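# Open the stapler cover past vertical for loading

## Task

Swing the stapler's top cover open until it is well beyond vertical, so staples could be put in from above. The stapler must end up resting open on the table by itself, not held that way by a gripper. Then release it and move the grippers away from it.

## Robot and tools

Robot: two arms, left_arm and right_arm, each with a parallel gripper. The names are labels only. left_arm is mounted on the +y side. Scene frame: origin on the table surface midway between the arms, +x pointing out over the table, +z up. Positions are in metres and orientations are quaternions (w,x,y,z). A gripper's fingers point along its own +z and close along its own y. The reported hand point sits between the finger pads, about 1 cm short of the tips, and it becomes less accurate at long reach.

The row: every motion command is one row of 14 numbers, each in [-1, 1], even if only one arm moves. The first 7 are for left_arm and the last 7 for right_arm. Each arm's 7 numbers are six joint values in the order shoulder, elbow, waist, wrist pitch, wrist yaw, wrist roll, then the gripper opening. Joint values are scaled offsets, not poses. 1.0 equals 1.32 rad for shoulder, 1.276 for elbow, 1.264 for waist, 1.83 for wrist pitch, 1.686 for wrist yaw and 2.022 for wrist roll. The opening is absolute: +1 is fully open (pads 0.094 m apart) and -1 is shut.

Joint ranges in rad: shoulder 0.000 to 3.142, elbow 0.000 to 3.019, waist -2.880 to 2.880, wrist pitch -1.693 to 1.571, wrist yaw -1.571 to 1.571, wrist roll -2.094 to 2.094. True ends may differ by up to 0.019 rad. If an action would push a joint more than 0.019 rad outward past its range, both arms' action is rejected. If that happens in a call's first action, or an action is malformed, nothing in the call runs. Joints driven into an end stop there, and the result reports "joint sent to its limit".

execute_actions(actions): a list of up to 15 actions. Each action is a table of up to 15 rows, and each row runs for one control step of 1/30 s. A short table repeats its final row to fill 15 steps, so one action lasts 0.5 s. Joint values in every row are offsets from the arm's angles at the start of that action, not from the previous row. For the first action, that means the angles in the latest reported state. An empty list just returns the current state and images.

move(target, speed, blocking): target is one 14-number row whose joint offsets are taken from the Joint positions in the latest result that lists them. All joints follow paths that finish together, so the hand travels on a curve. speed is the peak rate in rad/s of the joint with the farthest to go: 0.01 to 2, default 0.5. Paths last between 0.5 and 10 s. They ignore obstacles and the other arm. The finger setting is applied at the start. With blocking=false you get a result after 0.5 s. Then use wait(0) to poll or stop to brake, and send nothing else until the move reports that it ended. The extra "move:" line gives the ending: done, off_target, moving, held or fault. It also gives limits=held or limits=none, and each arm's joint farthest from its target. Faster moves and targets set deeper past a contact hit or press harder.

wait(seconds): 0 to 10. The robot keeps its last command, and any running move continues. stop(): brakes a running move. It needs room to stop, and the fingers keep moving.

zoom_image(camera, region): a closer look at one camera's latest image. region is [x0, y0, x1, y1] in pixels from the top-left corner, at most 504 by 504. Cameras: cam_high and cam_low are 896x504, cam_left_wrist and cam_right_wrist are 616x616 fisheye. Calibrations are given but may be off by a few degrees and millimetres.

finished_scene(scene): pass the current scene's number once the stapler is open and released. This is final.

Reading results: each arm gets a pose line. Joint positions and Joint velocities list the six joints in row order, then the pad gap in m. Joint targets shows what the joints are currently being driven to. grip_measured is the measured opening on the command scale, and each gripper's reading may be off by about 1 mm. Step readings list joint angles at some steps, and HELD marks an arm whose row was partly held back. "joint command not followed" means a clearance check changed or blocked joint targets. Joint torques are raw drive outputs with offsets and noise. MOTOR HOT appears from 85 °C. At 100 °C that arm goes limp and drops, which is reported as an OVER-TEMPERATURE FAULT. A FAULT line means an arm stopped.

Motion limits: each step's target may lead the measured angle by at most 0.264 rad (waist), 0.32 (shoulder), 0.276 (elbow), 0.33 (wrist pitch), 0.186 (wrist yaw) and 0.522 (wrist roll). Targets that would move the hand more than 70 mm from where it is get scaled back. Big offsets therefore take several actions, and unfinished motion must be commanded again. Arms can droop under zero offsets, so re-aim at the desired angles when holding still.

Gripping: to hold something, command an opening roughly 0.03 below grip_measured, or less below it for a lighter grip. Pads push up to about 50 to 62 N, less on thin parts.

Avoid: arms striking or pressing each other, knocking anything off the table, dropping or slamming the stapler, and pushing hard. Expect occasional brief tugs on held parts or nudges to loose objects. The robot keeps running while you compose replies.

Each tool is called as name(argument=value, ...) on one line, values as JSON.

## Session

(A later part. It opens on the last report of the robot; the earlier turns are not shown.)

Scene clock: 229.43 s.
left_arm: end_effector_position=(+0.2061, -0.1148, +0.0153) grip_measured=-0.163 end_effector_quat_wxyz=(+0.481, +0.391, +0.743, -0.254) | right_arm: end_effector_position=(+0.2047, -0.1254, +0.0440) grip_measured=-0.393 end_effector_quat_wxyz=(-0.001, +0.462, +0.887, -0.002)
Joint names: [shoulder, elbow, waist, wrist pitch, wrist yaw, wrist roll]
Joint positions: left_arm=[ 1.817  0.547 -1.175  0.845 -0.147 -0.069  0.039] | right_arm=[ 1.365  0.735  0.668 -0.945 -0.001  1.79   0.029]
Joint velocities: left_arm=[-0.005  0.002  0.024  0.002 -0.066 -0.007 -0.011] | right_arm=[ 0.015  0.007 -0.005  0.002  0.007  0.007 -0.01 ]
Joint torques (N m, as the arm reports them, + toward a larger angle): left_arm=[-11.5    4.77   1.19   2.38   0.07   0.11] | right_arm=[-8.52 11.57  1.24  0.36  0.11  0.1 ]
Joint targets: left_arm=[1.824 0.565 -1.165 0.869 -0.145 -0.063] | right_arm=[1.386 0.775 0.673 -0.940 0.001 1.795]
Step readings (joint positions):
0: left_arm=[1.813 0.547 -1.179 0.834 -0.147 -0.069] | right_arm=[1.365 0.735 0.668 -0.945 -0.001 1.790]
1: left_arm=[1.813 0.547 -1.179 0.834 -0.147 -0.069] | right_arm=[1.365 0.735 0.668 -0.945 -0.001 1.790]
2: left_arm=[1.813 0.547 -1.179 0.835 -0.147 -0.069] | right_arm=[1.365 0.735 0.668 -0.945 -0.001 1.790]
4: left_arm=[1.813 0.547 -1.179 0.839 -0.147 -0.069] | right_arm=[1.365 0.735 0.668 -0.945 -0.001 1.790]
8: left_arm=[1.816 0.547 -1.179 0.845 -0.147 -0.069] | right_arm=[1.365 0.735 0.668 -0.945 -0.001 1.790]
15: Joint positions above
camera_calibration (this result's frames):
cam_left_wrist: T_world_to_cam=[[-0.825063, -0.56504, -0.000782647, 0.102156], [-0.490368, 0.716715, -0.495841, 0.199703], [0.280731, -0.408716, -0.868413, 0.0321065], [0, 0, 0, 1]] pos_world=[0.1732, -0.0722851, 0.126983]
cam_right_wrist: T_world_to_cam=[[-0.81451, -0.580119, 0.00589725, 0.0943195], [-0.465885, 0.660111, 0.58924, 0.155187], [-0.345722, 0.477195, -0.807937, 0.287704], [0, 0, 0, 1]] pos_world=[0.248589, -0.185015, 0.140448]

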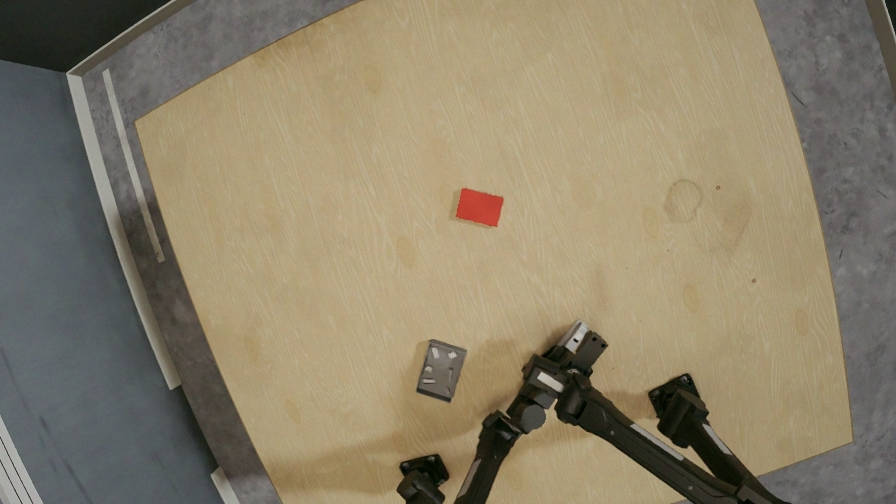

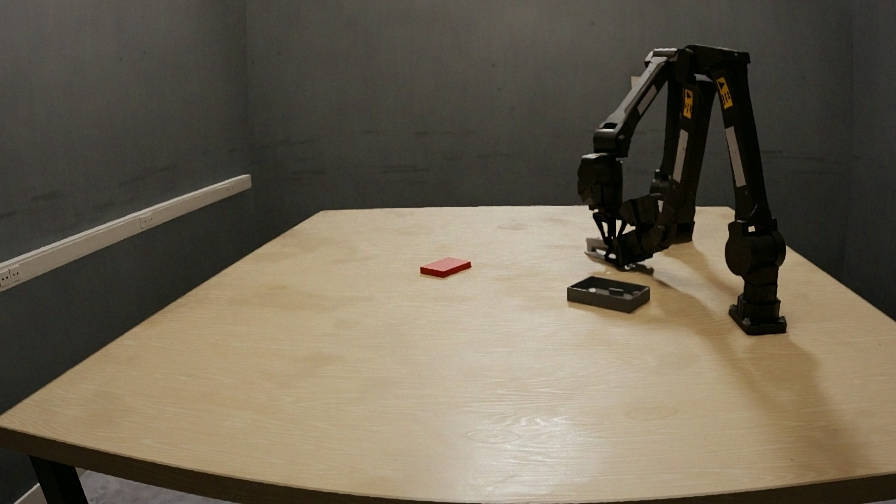

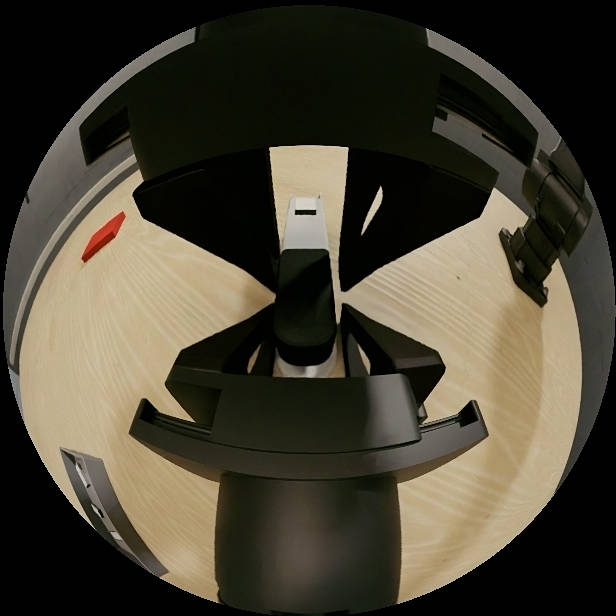

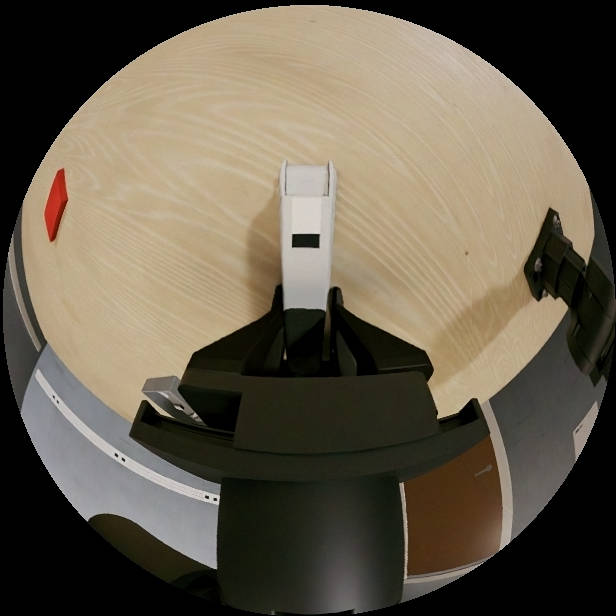

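execute_actions(actions=[[[0.010,0.014,0.0095,0.013,0.001,0.003,-0.17,0.010,0.02,0.004,0.006,0.001,0.003,-0.39],[0.014,0.014,0.0095,0.013,0.001,0.003,-0.17,0.008,0.016,0.004,0.009,0.001,0.003,-0.39],[0.018,0.014,0.0095,0.013,0.001,0.003,-0.17,0.008,0.016,0.004,0.0126,0.001,0.003,-0.39],[0.018,0.014,0.0095,0.013,0.001,0.003,-0.17,0.008,0.016,0.004,0.0126,0.001,0.003,-0.39],[0.018,0.014,0.0095,0.013,0.001,0.003,-0.17,0.008,0.016,0.004,0.0126,0.001,0.003,-0.39],[0.018,0.014,0.0095,0.013,0.001,0.003,-0.18,0.008,0.016,0.004,0.0126,0.001,0.003,-0.40],[0.018,0.014,0.0095,0.013,0.001,0.003,-0.20,0.008,0.016,0.004,0.0126,0.001,0.003,-0.42],[0.018,0.014,0.0095,0.013,0.001,0.003,-0.22,0.008,0.016,0.004,0.0126,0.001,0.003,-0.44],[0.018,0.014,0.0095,0.013,0.001,0.003,-0.24,0.008,0.016,0.004,0.0126,0.001,0.003,-0.46],[0.018,0.014,0.0095,0.013,0.001,0.003,-0.26,0.008,0.016,0.004,0.0126,0.001,0.003,-0.48],[0.018,0.014,0.0095,0.013,0.001,0.003,-0.28,0.008,0.016,0.004,0.0126,0.001,0.003,-0.50],[0.018,0.014,0.0095,0.013,0.001,0.003,-0.30,0.008,0.016,0.004,0.0126,0.001,0.003,-0.515],[0.018,0.014,0.0095,0.013,0.001,0.003,-0.315,0.008,0.016,0.004,0.0126,0.001,0.003,-0.525],[0.018,0.014,0.0095,0.013,0.001,0.003,-0.33,0.008,0.016,0.004,0.0126,0.001,0.003,-0.535],[0.018,0.014,0.0095,0.013,0.001,0.003,-0.34,0.008,0.016,0.004,0.0126,0.001,0.003,-0.54]]])

wait(seconds=0)

Scene clock: 239.20 s.
left_arm: end_effector_position=(+0.2082, -0.1141, +0.0144) grip_measured=-0.277 end_effector_quat_wxyz=(+0.483, +0.388, +0.743, -0.254) | right_arm: end_effector_position=(+0.2069, -0.1229, +0.0440) grip_measured=-0.524 end_effector_quat_wxyz=(+0.001, +0.464, +0.886, +0.004)
Joint names: [shoulder, elbow, waist, wrist pitch, wrist yaw, wrist roll]
Joint positions: left_arm=[ 1.824  0.547 -1.172  0.856 -0.15  -0.069  0.034] | right_arm=[ 1.365  0.735  0.668 -0.932 -0.001  1.795  0.022]
Joint velocities: left_arm=[ 0.005 -0.007 -0.015 -0.002 -0.037 -0.007  0.001] | right_arm=[-0.005  0.007 -0.005 -0.017 -0.051 -0.037 -0.002]
Joint torques (N m, as the arm reports them, + toward a larger angle): left_arm=[-10.6    4.8    1.27   1.98   0.17   0.1 ] | right_arm=[-9.86  9.69  1.06  0.63  0.14 -0.04]
Joint targets: left_arm=[1.841 0.565 -1.164 0.869 -0.146 -0.063] | right_arm=[1.376 0.755 0.673 -0.922 0.001 1.796]
Step readings (joint positions):
0: left_arm=[1.817 0.547 -1.175 0.845 -0.147 -0.069] | right_arm=[1.365 0.735 0.668 -0.945 -0.001 1.790]
1: left_arm=[1.818 0.547 -1.175 0.845 -0.147 -0.069] | right_arm=[1.365 0.735 0.668 -0.945 -0.001 1.790]
2: left_arm=[1.819 0.547 -1.175 0.845 -0.147 -0.069] | right_arm=[1.365 0.735 0.668 -0.943 -0.001 1.790]
4: left_arm=[1.822 0.547 -1.175 0.851 -0.147 -0.069] | right_arm=[1.365 0.735 0.668 -0.937 -0.001 1.790]
8: left_arm=[1.824 0.547 -1.174 0.855 -0.149 -0.069] | right_arm=[1.365 0.735 0.668 -0.931 -0.001 1.790]
15: Joint positions above
camera_calibration (this result's frames):
cam_left_wrist: T_world_to_cam=[[-0.821929, -0.569589, -0.00102898, 0.103091], [-0.492999, 0.712311, -0.499565, 0.199805], [0.28528, -0.4101, -0.866276, 0.0299242], [0, 0, 0, 1]] pos_world=[0.1747, -0.071332, 0.125844]
cam_right_wrist: T_world_to_cam=[[-0.817591, -0.575755, -0.00714516, 0.0992783], [-0.467686, 0.656789, 0.591522, 0.154484], [-0.335879, 0.486965, -0.806257, 0.286407], [0, 0, 0, 1]] pos_world=[0.249617, -0.183773, 0.140246]

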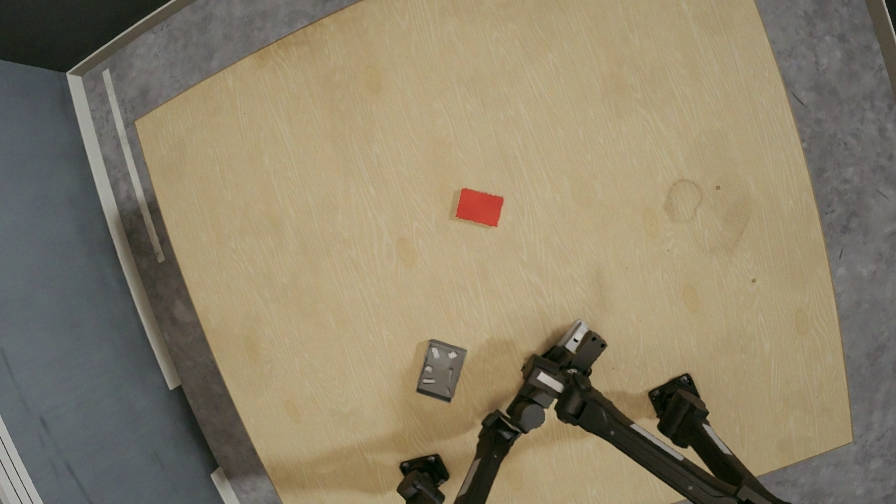

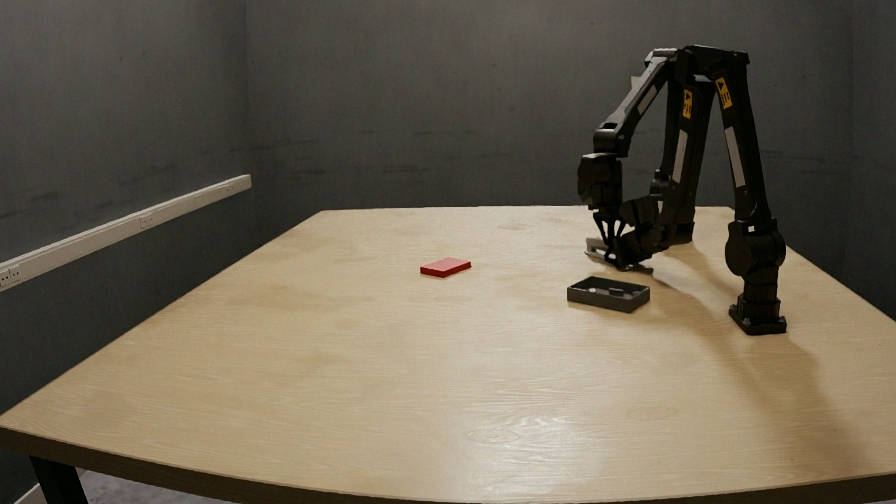

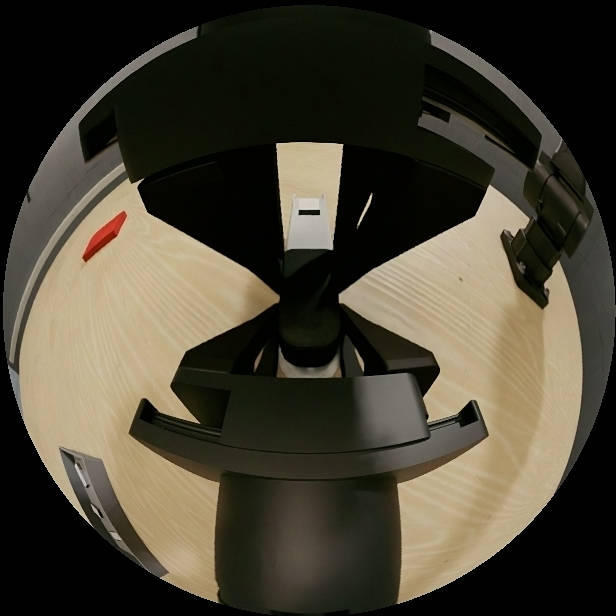

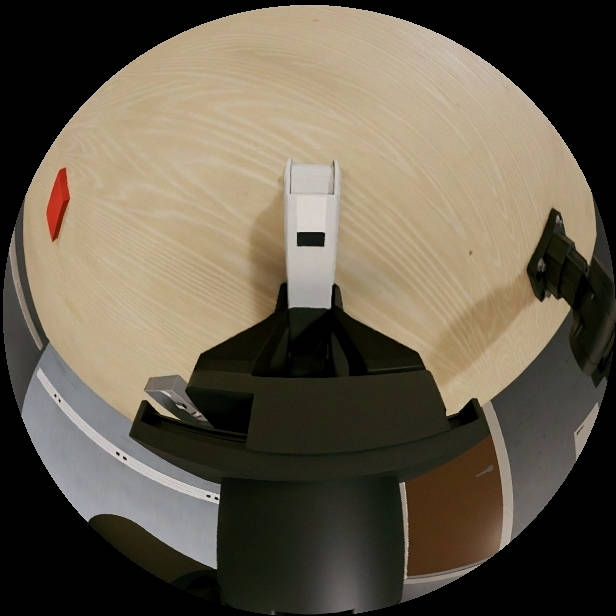

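Scene clock: 239.20 s.
left_arm: end_effector_position=(+0.2082, -0.1141, +0.0144) grip_measured=-0.277 end_effector_quat_wxyz=(+0.483, +0.388, +0.743, -0.254) | right_arm: end_effector_position=(+0.2069, -0.1229, +0.0440) grip_measured=-0.524 end_effector_quat_wxyz=(+0.001, +0.464, +0.886, +0.004)
Joint names: [shoulder, elbow, waist, wrist pitch, wrist yaw, wrist roll]
Joint positions: left_arm=[ 1.824  0.547 -1.172  0.856 -0.15  -0.069  0.034] | right_arm=[ 1.365  0.735  0.668 -0.932 -0.001  1.795  0.022]
Joint velocities: left_arm=[ 0.005 -0.007 -0.015 -0.002 -0.037 -0.007  0.001] | right_arm=[-0.005  0.007 -0.005 -0.017 -0.051 -0.037 -0.002]
Joint torques (N m, as the arm reports them, + toward a larger angle): left_arm=[-10.6    4.8    1.27   1.98   0.17   0.1 ] | right_arm=[-9.86  9.69  1.06  0.63  0.14 -0.04]
Joint targets: left_arm=[1.841 0.565 -1.164 0.869 -0.146 -0.063] | right_arm=[1.376 0.755 0.673 -0.922 0.001 1.796]
camera_calibration (this result's frames):
cam_left_wrist: T_world_to_cam=[[-0.821929, -0.569589, -0.00102898, 0.103091], [-0.492999, 0.712311, -0.499565, 0.199805], [0.28528, -0.4101, -0.866276, 0.0299242], [0, 0, 0, 1]] pos_world=[0.1747, -0.071332, 0.125844]
cam_right_wrist: T_world_to_cam=[[-0.817591, -0.575755, -0.00714516, 0.0992783], [-0.467686, 0.656789, 0.591522, 0.154484], [-0.335879, 0.486965, -0.806257, 0.286407], [0, 0, 0, 1]] pos_world=[0.249617, -0.183773, 0.140246]

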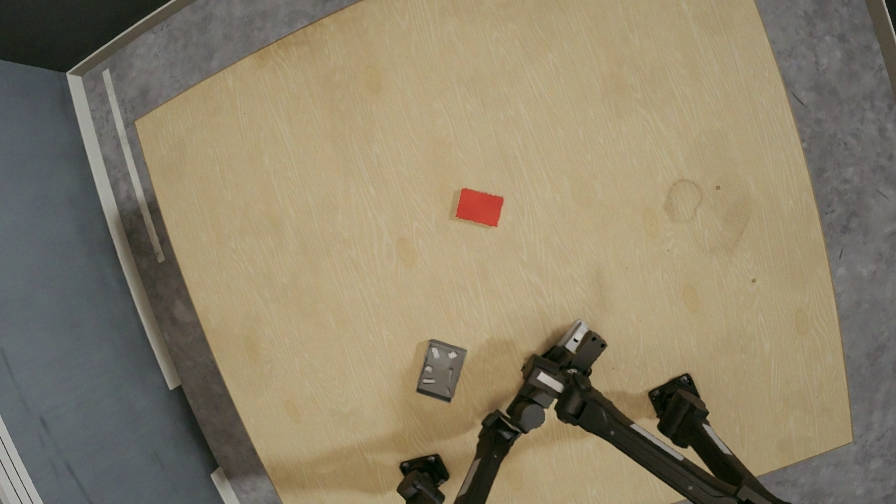

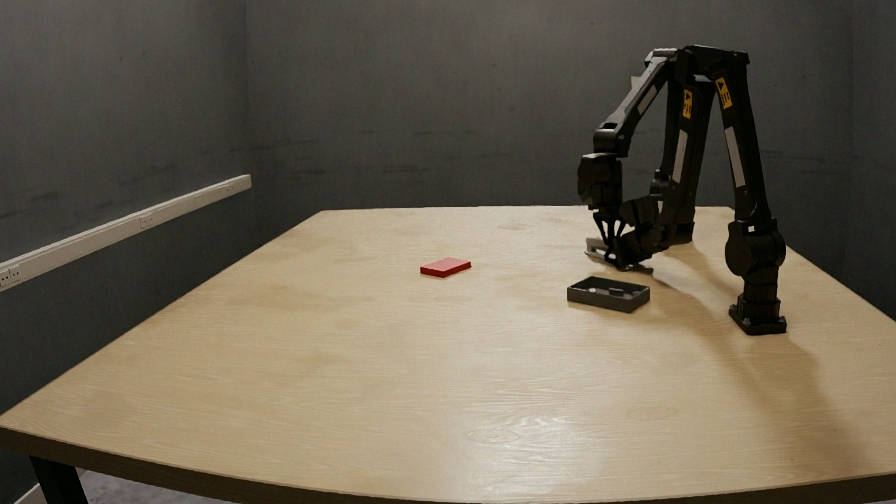

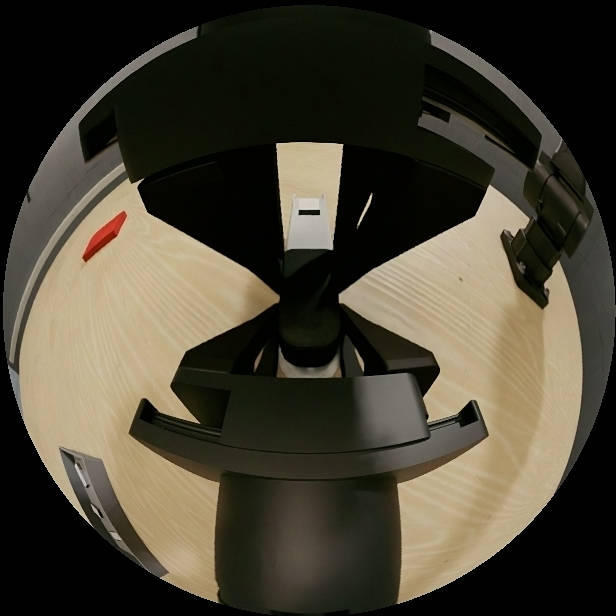

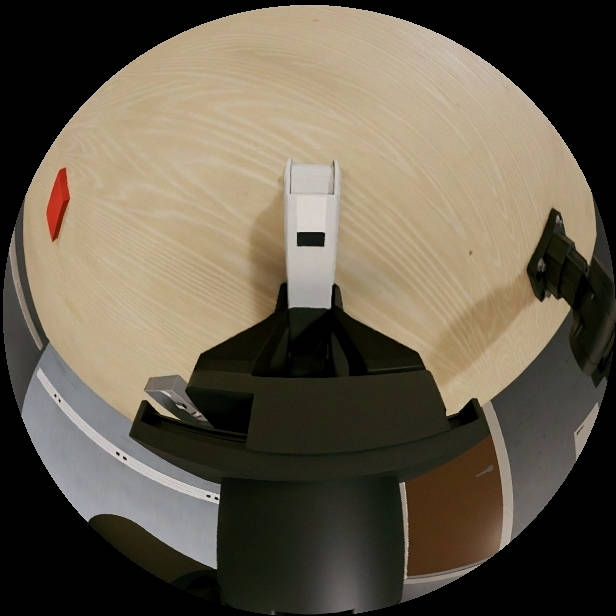

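execute_actions(actions=[[[0.009,0.014,0.003,0.007,0.002,0.002,-0.32,-0.0052,0.0238,-0.0096,-0.0034,-0.0087,-0.0065,-0.55],[0.009,0.014,0.003,0.007,0.002,0.002,-0.32,-0.0187,0.0318,-0.0192,-0.0069,-0.0174,-0.0131,-0.55],[0.009,0.014,0.003,0.007,0.002,0.002,-0.32,-0.0322,0.0400,-0.0288,-0.0103,-0.0261,-0.0196,-0.55],[0.009,0.014,0.003,0.007,0.002,0.002,-0.32,-0.0341,0.0402,-0.0352,-0.0119,-0.0336,-0.0236,-0.55],[0.009,0.014,0.003,0.007,0.002,0.002,-0.32,-0.0360,0.0405,-0.0416,-0.0136,-0.0411,-0.0277,-0.55],[0.009,0.014,0.003,0.007,0.002,0.002,-0.32,-0.0379,0.0407,-0.0480,-0.0152,-0.0486,-0.0317,-0.55],[0.009,0.014,0.003,0.007,0.002,0.002,-0.32,-0.0398,0.0410,-0.0545,-0.0168,-0.0561,-0.0358,-0.55],[0.009,0.014,0.003,0.007,0.002,0.002,-0.32,-0.0417,0.0412,-0.0609,-0.0185,-0.0636,-0.0398,-0.55],[0.009,0.014,0.003,0.007,0.002,0.002,-0.32,-0.0436,0.0415,-0.0673,-0.0201,-0.0711,-0.0439,-0.55],[0.009,0.014,0.003,0.007,0.002,0.002,-0.32,-0.0455,0.0417,-0.0737,-0.0217,-0.0786,-0.0479,-0.55],[0.009,0.014,0.003,0.007,0.002,0.002,-0.32,-0.0474,0.0420,-0.0801,-0.0233,-0.0861,-0.0520,-0.55],[0.009,0.014,0.003,0.007,0.002,0.002,-0.32,-0.0493,0.0422,-0.0866,-0.0250,-0.0936,-0.0560,-0.55],[0.009,0.014,0.003,0.007,0.002,0.002,-0.32,-0.0512,0.0425,-0.0930,-0.0266,-0.1011,-0.0601,-0.55]]])

Scene clock: 268.63 s.
left_arm: end_effector_position=(+0.2079, -0.1150, +0.0153) grip_measured=-0.277 end_effector_quat_wxyz=(+0.483, +0.389, +0.741, -0.256) | right_arm: end_effector_position=(+0.2080, -0.1270, +0.0597) grip_measured=-0.530 end_effector_quat_wxyz=(-0.079, +0.468, +0.879, +0.040)
Joint names: [shoulder, elbow, waist, wrist pitch, wrist yaw, wrist roll]
Joint positions: left_arm=[ 1.824  0.548 -1.172  0.859 -0.146 -0.069  0.034] | right_arm=[ 1.324  0.737  0.563 -0.964 -0.176  1.704  0.022]
Joint velocities: left_arm=[ 0.005  0.037 -0.005  0.002  0.007  0.007 -0.001] | right_arm=[-0.034  0.002 -0.103 -0.027 -0.11  -0.125 -0.   ]
Joint torques (N m, as the arm reports them, + toward a larger angle): left_arm=[-11.08   4.65   0.5    1.9   -0.08   0.13] | right_arm=[-12.04  12.89   0.24  -0.12   0.29  -0.13]
Joint targets: left_arm=[1.836 0.565 -1.168 0.868 -0.146 -0.065] | right_arm=[1.298 0.789 0.550 -0.981 -0.171 1.673]
Step readings (joint positions):
0: left_arm=[1.824 0.547 -1.172 0.856 -0.150 -0.069] | right_arm=[1.365 0.735 0.668 -0.932 -0.001 1.796]
1: left_arm=[1.824 0.547 -1.172 0.856 -0.150 -0.069] | right_arm=[1.365 0.735 0.667 -0.934 -0.003 1.796]
2: left_arm=[1.824 0.547 -1.172 0.856 -0.150 -0.069] | right_arm=[1.365 0.735 0.664 -0.934 -0.009 1.794]
4: left_arm=[1.824 0.547 -1.172 0.856 -0.149 -0.069] | right_arm=[1.362 0.735 0.650 -0.937 -0.034 1.782]
8: left_arm=[1.824 0.547 -1.172 0.856 -0.149 -0.069] | right_arm=[1.338 0.737 0.613 -0.951 -0.096 1.752]
15: Joint positions above
camera_calibration (this result's frames):
cam_left_wrist: T_world_to_cam=[[-0.823908, -0.566722, 0.00112294, 0.103038], [-0.490406, 0.711963, -0.502605, 0.200267], [0.284038, -0.414651, -0.864516, 0.0300925], [0, 0, 0, 1]] pos_world=[0.174558, -0.0717106, 0.126555]
cam_right_wrist: T_world_to_cam=[[-0.824282, -0.566171, 0.00296581, 0.099922], [-0.389675, 0.571107, 0.722489, 0.113446], [-0.410746, 0.594379, -0.691376, 0.323716], [0, 0, 0, 1]] pos_world=[0.259536, -0.200627, 0.14155]

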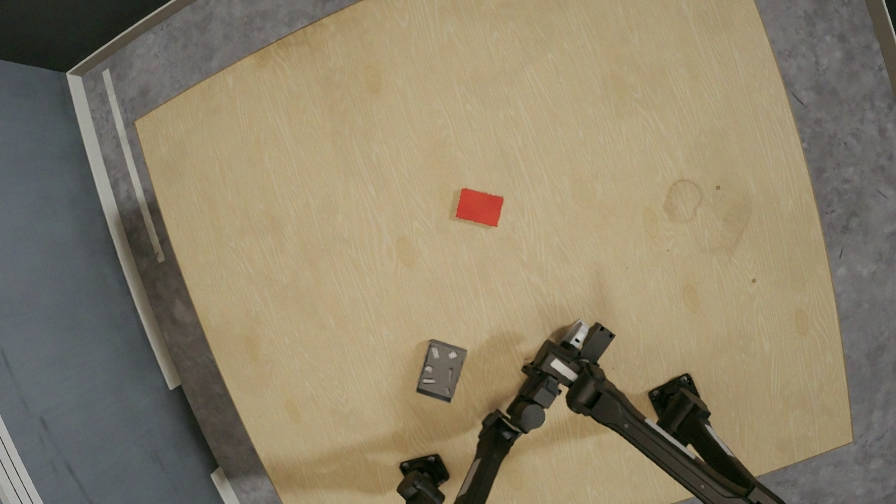

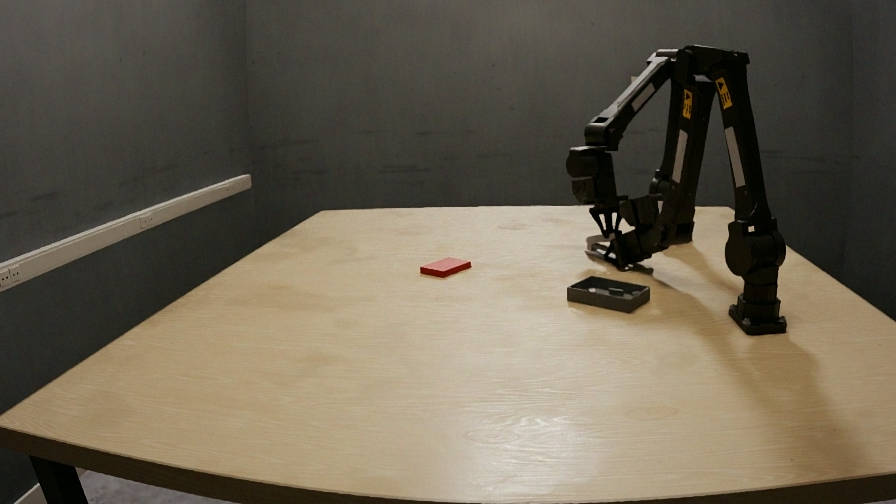

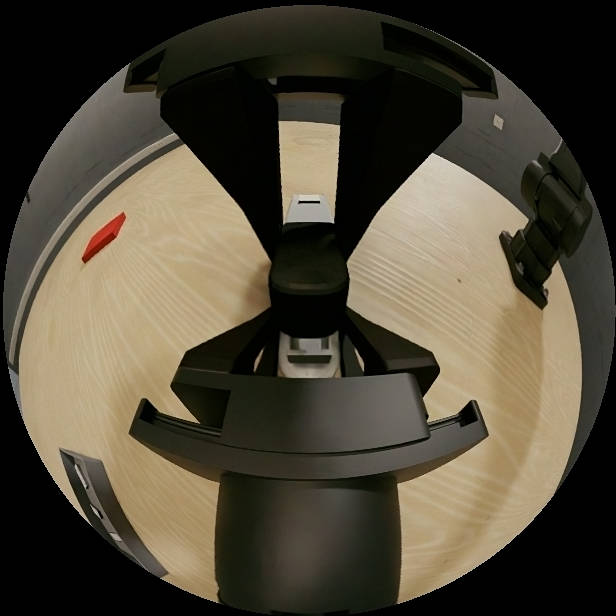

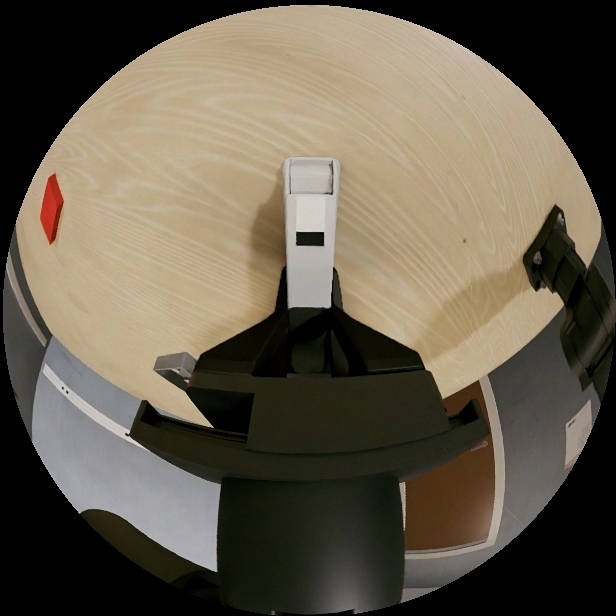

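execute_actions(actions=[])

zoom_image(camera="cam_low", region=[570, 205, 670, 280])

Scene clock: 272.60 s.
left_arm: end_effector_position=(+0.2082, -0.1156, +0.0158) grip_measured=-0.277 end_effector_quat_wxyz=(+0.484, +0.388, +0.741, -0.256) | right_arm: end_effector_position=(+0.2084, -0.1275, +0.0610) grip_measured=-0.530 end_effector_quat_wxyz=(-0.079, +0.466, +0.880, +0.041)
Joint names: [shoulder, elbow, waist, wrist pitch, wrist yaw, wrist roll]
Joint positions: left_arm=[ 1.824  0.549 -1.172  0.859 -0.146 -0.069  0.034] | right_arm=[ 1.321  0.738  0.56  -0.968 -0.178  1.697  0.022]
Joint velocities: left_arm=[ 0.015  0.017  0.005 -0.002 -0.022 -0.022  0.   ] | right_arm=[-0.034  0.002 -0.005  0.017 -0.066 -0.066  0.001]
Joint torques (N m, as the arm reports them, + toward a larger angle): left_arm=[-10.95   4.81   0.8    1.91  -0.07   0.12] | right_arm=[-12.1   12.9   -0.22  -0.22   0.18  -0.23]
Joint targets: left_arm=[1.836 0.564 -1.168 0.868 -0.146 -0.065] | right_arm=[1.298 0.789 0.550 -0.981 -0.171 1.673]
camera_calibration (this result's frames):
cam_left_wrist: T_world_to_cam=[[-0.823909, -0.56672, 0.00136739, 0.10292], [-0.490077, 0.711268, -0.503906, 0.201], [0.284601, -0.415843, -0.863757, 0.0299143], [0, 0, 0, 1]] pos_world=[0.174789, -0.072198, 0.126983]
cam_right_wrist: T_world_to_cam=[[-0.821945, -0.569566, 0.00117498, 0.0991569], [-0.392422, 0.5678, 0.723608, 0.112995], [-0.41281, 0.594304, -0.69021, 0.325392], [0, 0, 0, 1]] pos_world=[0.260168, -0.201064, 0.142709]

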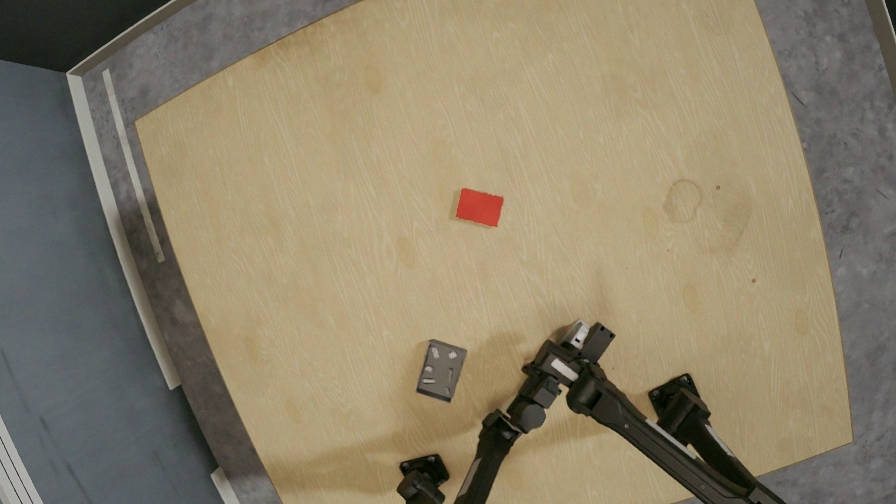

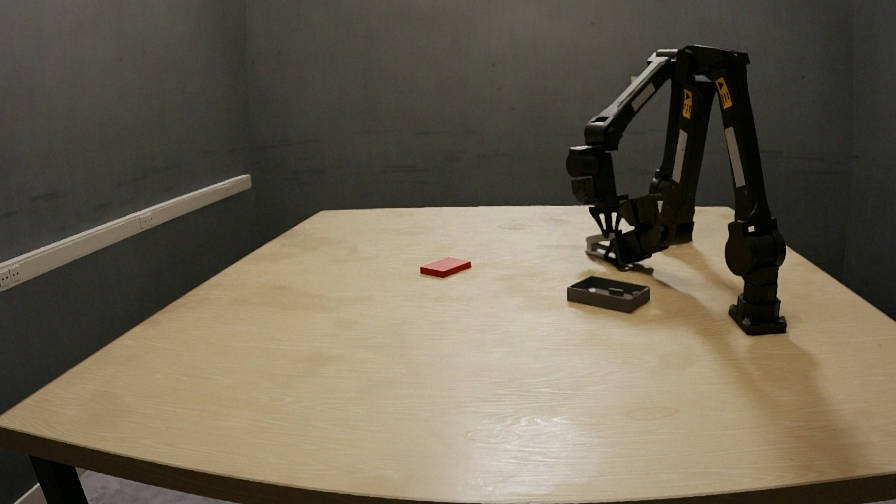

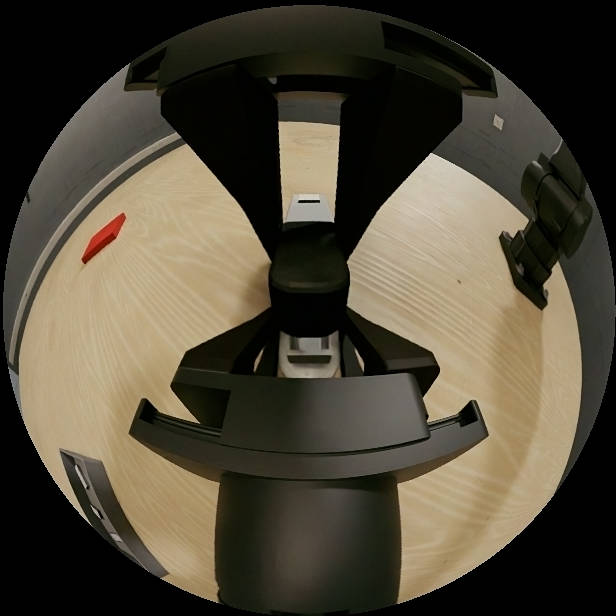

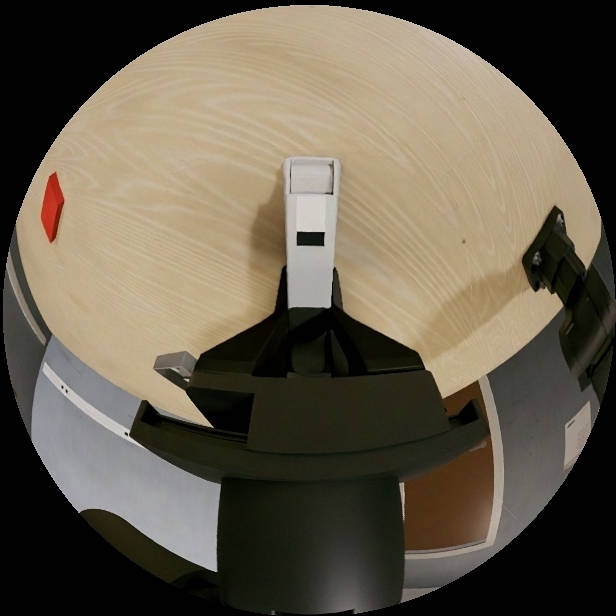

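Region (570, 205, 670, 280) of cam_low's 896x504 image, scaled by 5.040, with more detail than that image has; it fills the top 378 rows of this view, and the rest is white.

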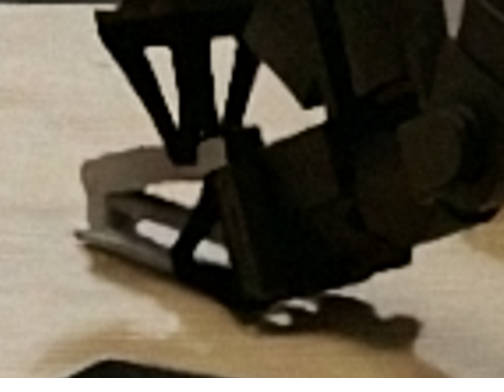

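execute_actions(actions=[[[0.009,0.006,0.003,0.005,0.0,0.002,-0.32,-0.0092,0.0373,-0.0184,-0.0089,-0.0138,-0.0166,-0.545],[0.009,0.006,0.003,0.005,0.0,0.002,-0.32,-0.0039,0.0378,-0.0266,-0.0102,-0.0228,-0.0223,-0.545],[0.009,0.006,0.003,0.005,0.0,0.002,-0.32,-0.0040,0.0382,-0.0347,-0.0114,-0.0318,-0.0279,-0.545],[0.009,0.006,0.003,0.005,0.0,0.002,-0.32,-0.0041,0.0387,-0.0429,-0.0127,-0.0408,-0.0336,-0.545],[0.009,0.006,0.003,0.005,0.0,0.002,-0.32,-0.0042,0.0392,-0.0510,-0.0139,-0.0498,-0.0393,-0.545],[0.009,0.006,0.003,0.005,0.0,0.002,-0.32,-0.0042,0.0397,-0.0592,-0.0152,-0.0588,-0.0450,-0.545],[0.009,0.006,0.003,0.005,0.0,0.002,-0.32,-0.0043,0.0401,-0.0673,-0.0164,-0.0679,-0.0507,-0.545],[0.009,0.006,0.003,0.005,0.0,0.002,-0.32,-0.0044,0.0406,-0.0755,-0.0177,-0.0769,-0.0564,-0.545],[0.009,0.006,0.003,0.005,0.0,0.002,-0.32,0.0031,0.0411,-0.0836,-0.0190,-0.0859,-0.0621,-0.545],[0.009,0.006,0.003,0.005,0.0,0.002,-0.32,0.0098,0.0415,-0.0918,-0.0202,-0.0949,-0.0678,-0.545],[0.009,0.006,0.003,0.005,0.0,0.002,-0.32,0.0167,0.0428,-0.1000,-0.0237,-0.1039,-0.0742,-0.545],[0.009,0.006,0.003,0.005,0.0,0.002,-0.32,0.0190,0.0441,-0.1083,-0.0271,-0.1130,-0.0806,-0.545],[0.009,0.006,0.003,0.005,0.0,0.002,-0.32,0.0213,0.0454,-0.1166,-0.0305,-0.1220,-0.0870,-0.545],[0.009,0.006,0.003,0.005,0.0,0.002,-0.32,0.0236,0.0467,-0.1248,-0.0340,-0.1311,-0.0935,-0.545],[0.009,0.006,0.003,0.005,0.0,0.002,-0.32,0.0259,0.0480,-0.1331,-0.0374,-0.1401,-0.0999,-0.545]],[[0.009,0.006,0.003,0.005,0.0,0.002,-0.32,0.0205,0.0397,-0.0265,-0.0138,-0.0174,-0.0247,-0.545],[0.009,0.006,0.003,0.005,0.0,0.002,-0.32,0.0228,0.0410,-0.0347,-0.0173,-0.0264,-0.0312,-0.545],[0.009,0.006,0.003,0.005,0.0,0.002,-0.32,0.0251,0.0423,-0.0430,-0.0207,-0.0355,-0.0376,-0.545],[0.009,0.006,0.003,0.005,0.0,0.002,-0.32,0.0274,0.0436,-0.0513,-0.0241,-0.0445,-0.0440,-0.545],[0.009,0.006,0.003,0.005,0.0,0.002,-0.32,0.0297,0.0449,-0.0596,-0.0276,-0.0536,-0.0505,-0.545],[0.009,0.006,0.003,0.005,0.0,0.002,-0.32,0.0320,0.0461,-0.0678,-0.0310,-0.0626,-0.0569,-0.545],[0.009,0.006,0.003,0.005,0.0,0.002,-0.32,0.0344,0.0474,-0.0761,-0.0345,-0.0717,-0.0633,-0.545],[0.009,0.006,0.003,0.005,0.0,0.002,-0.32,0.0367,0.0487,-0.0844,-0.0379,-0.0807,-0.0697,-0.545],[0.009,0.006,0.003,0.005,0.0,0.002,-0.32,0.0390,0.0500,-0.0926,-0.0413,-0.0898,-0.0762,-0.545],[0.009,0.006,0.003,0.005,0.0,0.002,-0.32,0.0413,0.0513,-0.1009,-0.0448,-0.0988,-0.0826,-0.545],[0.009,0.006,0.003,0.005,0.0,0.002,-0.32,0.0436,0.0526,-0.1092,-0.0482,-0.1079,-0.0890,-0.545],[0.009,0.006,0.003,0.005,0.0,0.002,-0.32,0.0459,0.0539,-0.1174,-0.0517,-0.1169,-0.0955,-0.545],[0.009,0.006,0.003,0.005,0.0,0.002,-0.32,0.0482,0.0552,-0.1257,-0.0551,-0.1260,-0.1019,-0.545],[0.009,0.006,0.003,0.005,0.0,0.002,-0.32,0.0505,0.0565,-0.1340,-0.0585,-0.1350,-0.1083,-0.545],[0.009,0.006,0.003,0.005,0.0,0.002,-0.32,0.0528,0.0578,-0.1423,-0.0620,-0.1441,-0.1148,-0.545]]])

Scene clock: 325.17 s.
left_arm: end_effector_position=(+0.2079, -0.1154, +0.0145) grip_measured=-0.277 end_effector_quat_wxyz=(+0.482, +0.387, +0.743, -0.258) | right_arm: end_effector_position=(+0.2182, -0.1414, +0.0881) grip_measured=-0.530 end_effector_quat_wxyz=(-0.284, +0.449, +0.835, +0.140)
Joint names: [shoulder, elbow, waist, wrist pitch, wrist yaw, wrist roll]
Joint positions: left_arm=[ 1.827  0.549 -1.172  0.859 -0.145 -0.075  0.034] | right_arm=[ 1.372  0.77   0.275 -1.104 -0.632  1.38   0.022]
Joint velocities: left_arm=[-0.015  0.017 -0.015  0.012 -0.081 -0.007 -0.   ] | right_arm=[ 0.083  0.037 -0.317 -0.208 -0.403 -0.418  0.   ]
Joint torques (N m, as the arm reports them, + toward a larger angle): left_arm=[-11.41   4.1    0.69   1.83  -0.05   0.13] | right_arm=[-8.93 12.54 -0.9  -0.31 -0.36  0.07]
Joint targets: left_arm=[1.839 0.557 -1.168 0.868 -0.145 -0.067] | right_arm=[1.398 0.822 0.243 -1.127 -0.645 1.326]
Step readings (joint positions; steps 1 to 15: 1st action; 16 to 30: 2nd action):
0: left_arm=[1.824 0.549 -1.172 0.859 -0.146 -0.069] | right_arm=[1.321 0.738 0.560 -0.968 -0.178 1.697]
1: left_arm=[1.824 0.549 -1.172 0.859 -0.146 -0.069] | right_arm=[1.321 0.738 0.559 -0.968 -0.184 1.695]
2: left_arm=[1.824 0.549 -1.172 0.859 -0.146 -0.069] | right_arm=[1.321 0.738 0.554 -0.969 -0.195 1.692]
4: left_arm=[1.825 0.549 -1.172 0.859 -0.145 -0.069] | right_arm=[1.321 0.738 0.534 -0.973 -0.225 1.676]
8: left_arm=[1.826 0.549 -1.172 0.859 -0.145 -0.069] | right_arm=[1.321 0.740 0.492 -0.983 -0.292 1.635]
15: left_arm=[1.826 0.549 -1.172 0.859 -0.145 -0.071] | right_arm=[1.328 0.748 0.423 -1.013 -0.402 1.559]
16: left_arm=[1.827 0.549 -1.172 0.859 -0.145 -0.072] | right_arm=[1.331 0.750 0.413 -1.019 -0.418 1.549]
17: left_arm=[1.827 0.549 -1.172 0.859 -0.145 -0.073] | right_arm=[1.333 0.751 0.404 -1.024 -0.433 1.539]
19: left_arm=[1.827 0.549 -1.172 0.859 -0.145 -0.074] | right_arm=[1.338 0.755 0.386 -1.034 -0.461 1.519]
23: left_arm=[1.827 0.549 -1.172 0.859 -0.145 -0.075] | right_arm=[1.349 0.761 0.346 -1.059 -0.524 1.471]
30: Joint positions above
camera_calibration (this result's frames):
cam_left_wrist: T_world_to_cam=[[-0.822801, -0.568285, 0.00718227, 0.102345], [-0.494609, 0.70979, -0.501558, 0.200801], [0.27993, -0.416235, -0.865094, 0.0298664], [0, 0, 0, 1]] pos_world=[0.175167, -0.0719341, 0.125816]
cam_right_wrist: T_world_to_cam=[[-0.826532, -0.562616, 0.017527, 0.0998335], [-0.150253, 0.250528, 0.956378, -0.0130466], [-0.542465, 0.787844, -0.291604, 0.376991], [0, 0, 0, 1]] pos_world=[0.28506, -0.237574, 0.12066]

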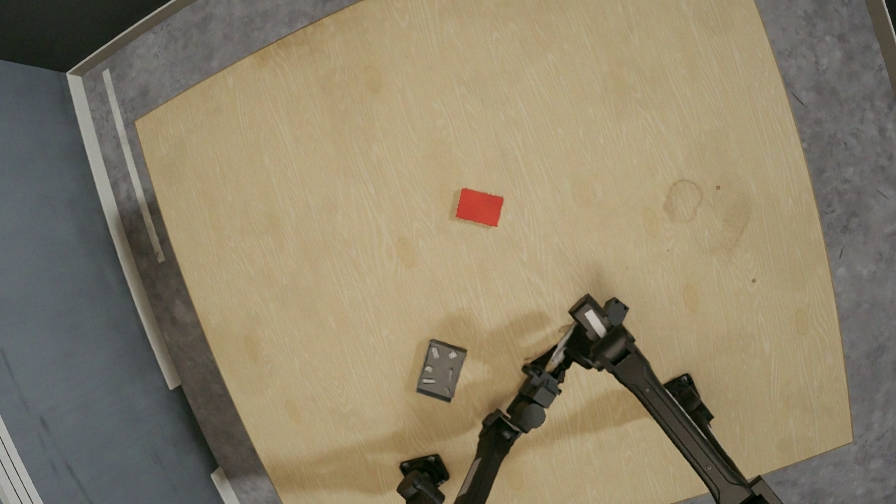

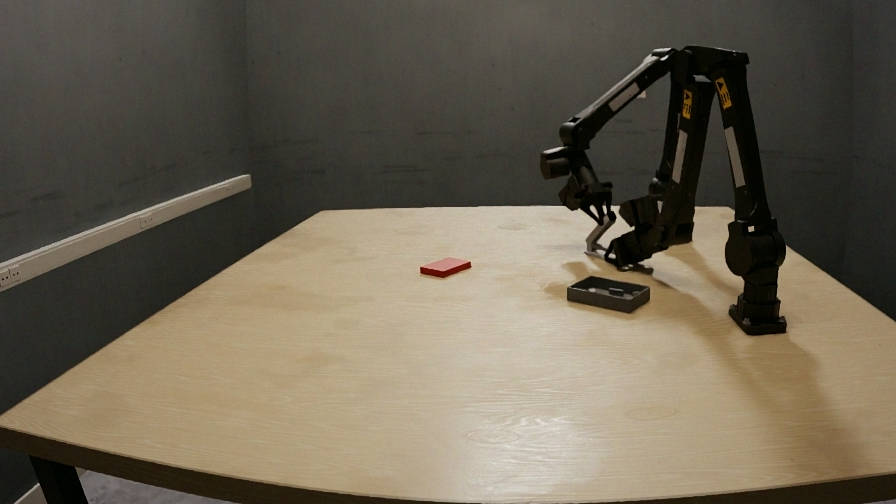

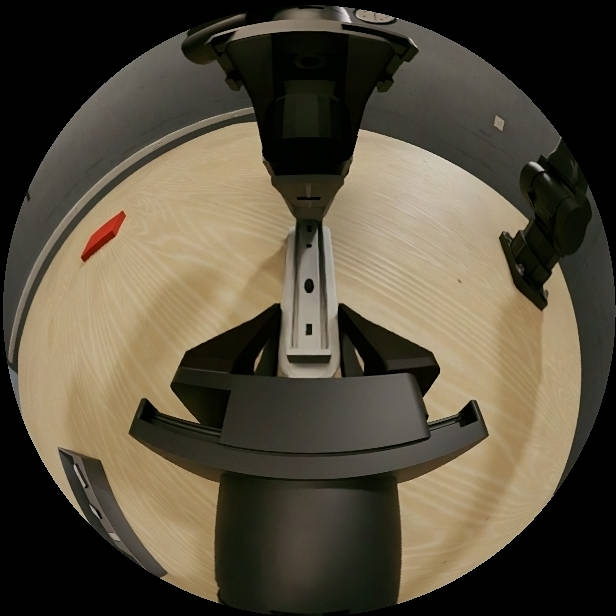

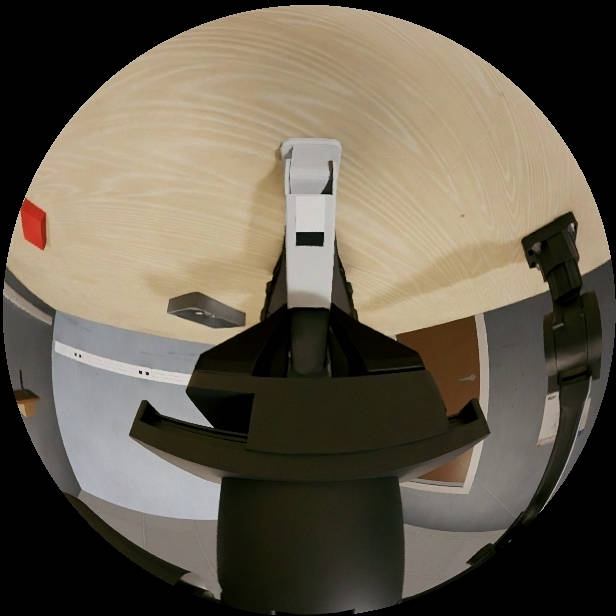

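execute_actions(actions=[])

Scene clock: 336.13 s.
left_arm: end_effector_position=(+0.2079, -0.1154, +0.0145) grip_measured=-0.277 end_effector_quat_wxyz=(+0.482, +0.387, +0.743, -0.258) | right_arm: end_effector_position=(+0.2191, -0.1433, +0.0896) grip_measured=-0.530 end_effector_quat_wxyz=(-0.295, +0.444, +0.833, +0.147)
Joint names: [shoulder, elbow, waist, wrist pitch, wrist yaw, wrist roll]
Joint positions: left_arm=[ 1.827  0.549 -1.172  0.859 -0.145 -0.075  0.034] | right_arm=[ 1.38   0.773  0.258 -1.119 -0.656  1.346  0.022]
Joint velocities: left_arm=[-0.015 -0.007 -0.024 -0.017 -0.037 -0.081 -0.001] | right_arm=[-0.005 -0.002  0.015 -0.007  0.022  0.051 -0.   ]
Joint torques (N m, as the arm reports them, + toward a larger angle): left_arm=[-11.21   4.11   0.75   1.96  -0.04   0.15] | right_arm=[-9.03 12.3  -0.59 -0.33 -0.01 -0.19]
Joint targets: left_arm=[1.838 0.557 -1.168 0.868 -0.145 -0.067] | right_arm=[1.398 0.822 0.243 -1.127 -0.645 1.326]
camera_calibration (this result's frames):
cam_left_wrist: T_world_to_cam=[[-0.822801, -0.568285, 0.00718227, 0.102345], [-0.494609, 0.70979, -0.501558, 0.200801], [0.27993, -0.416235, -0.865094, 0.0298664], [0, 0, 0, 1]] pos_world=[0.175167, -0.0719341, 0.125816]
cam_right_wrist: T_world_to_cam=[[-0.823265, -0.567531, 0.0119241, 0.098519], [-0.141476, 0.225479, 0.963921, -0.0200658], [-0.549744, 0.791876, -0.265921, 0.379283], [0, 0, 0, 1]] pos_world=[0.286777, -0.239908, 0.119026]

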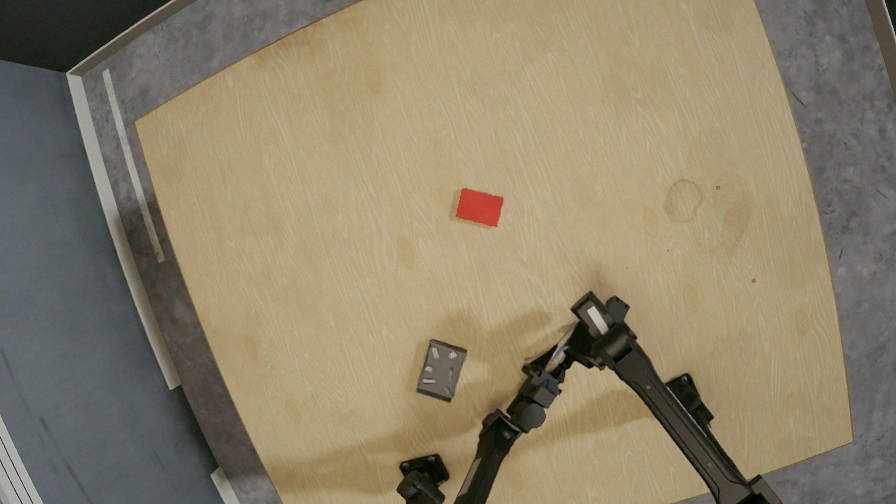

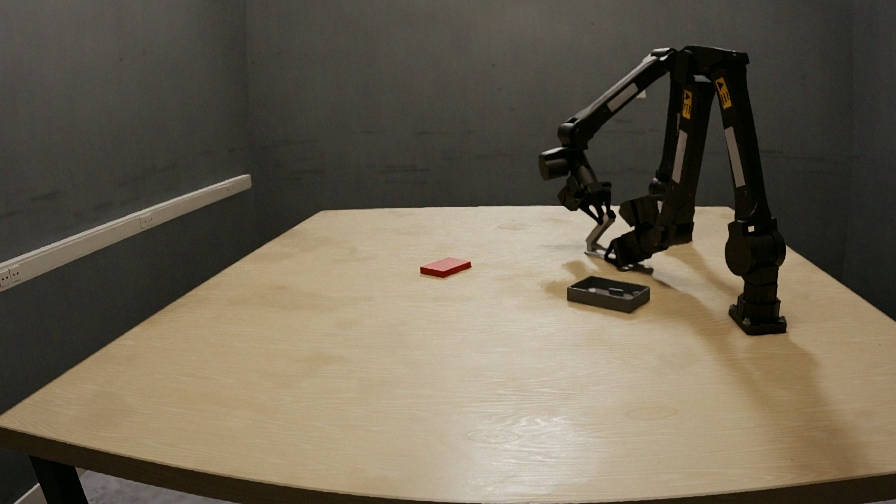

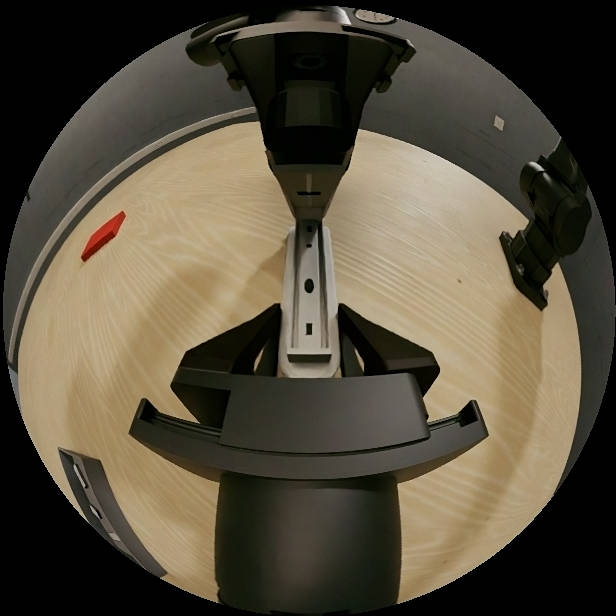

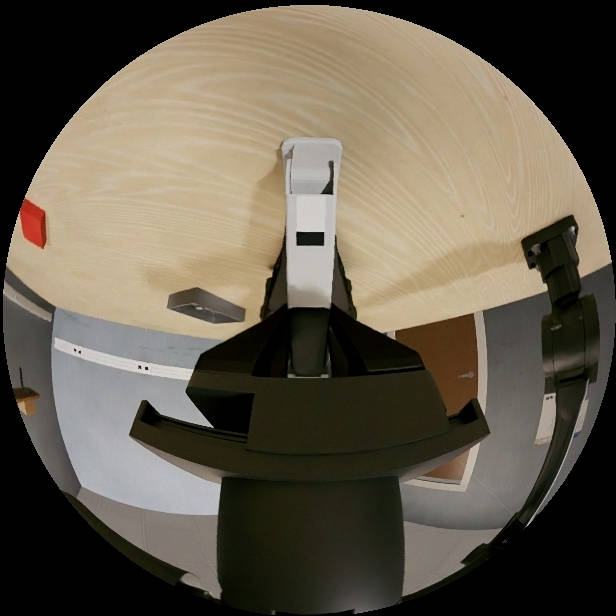

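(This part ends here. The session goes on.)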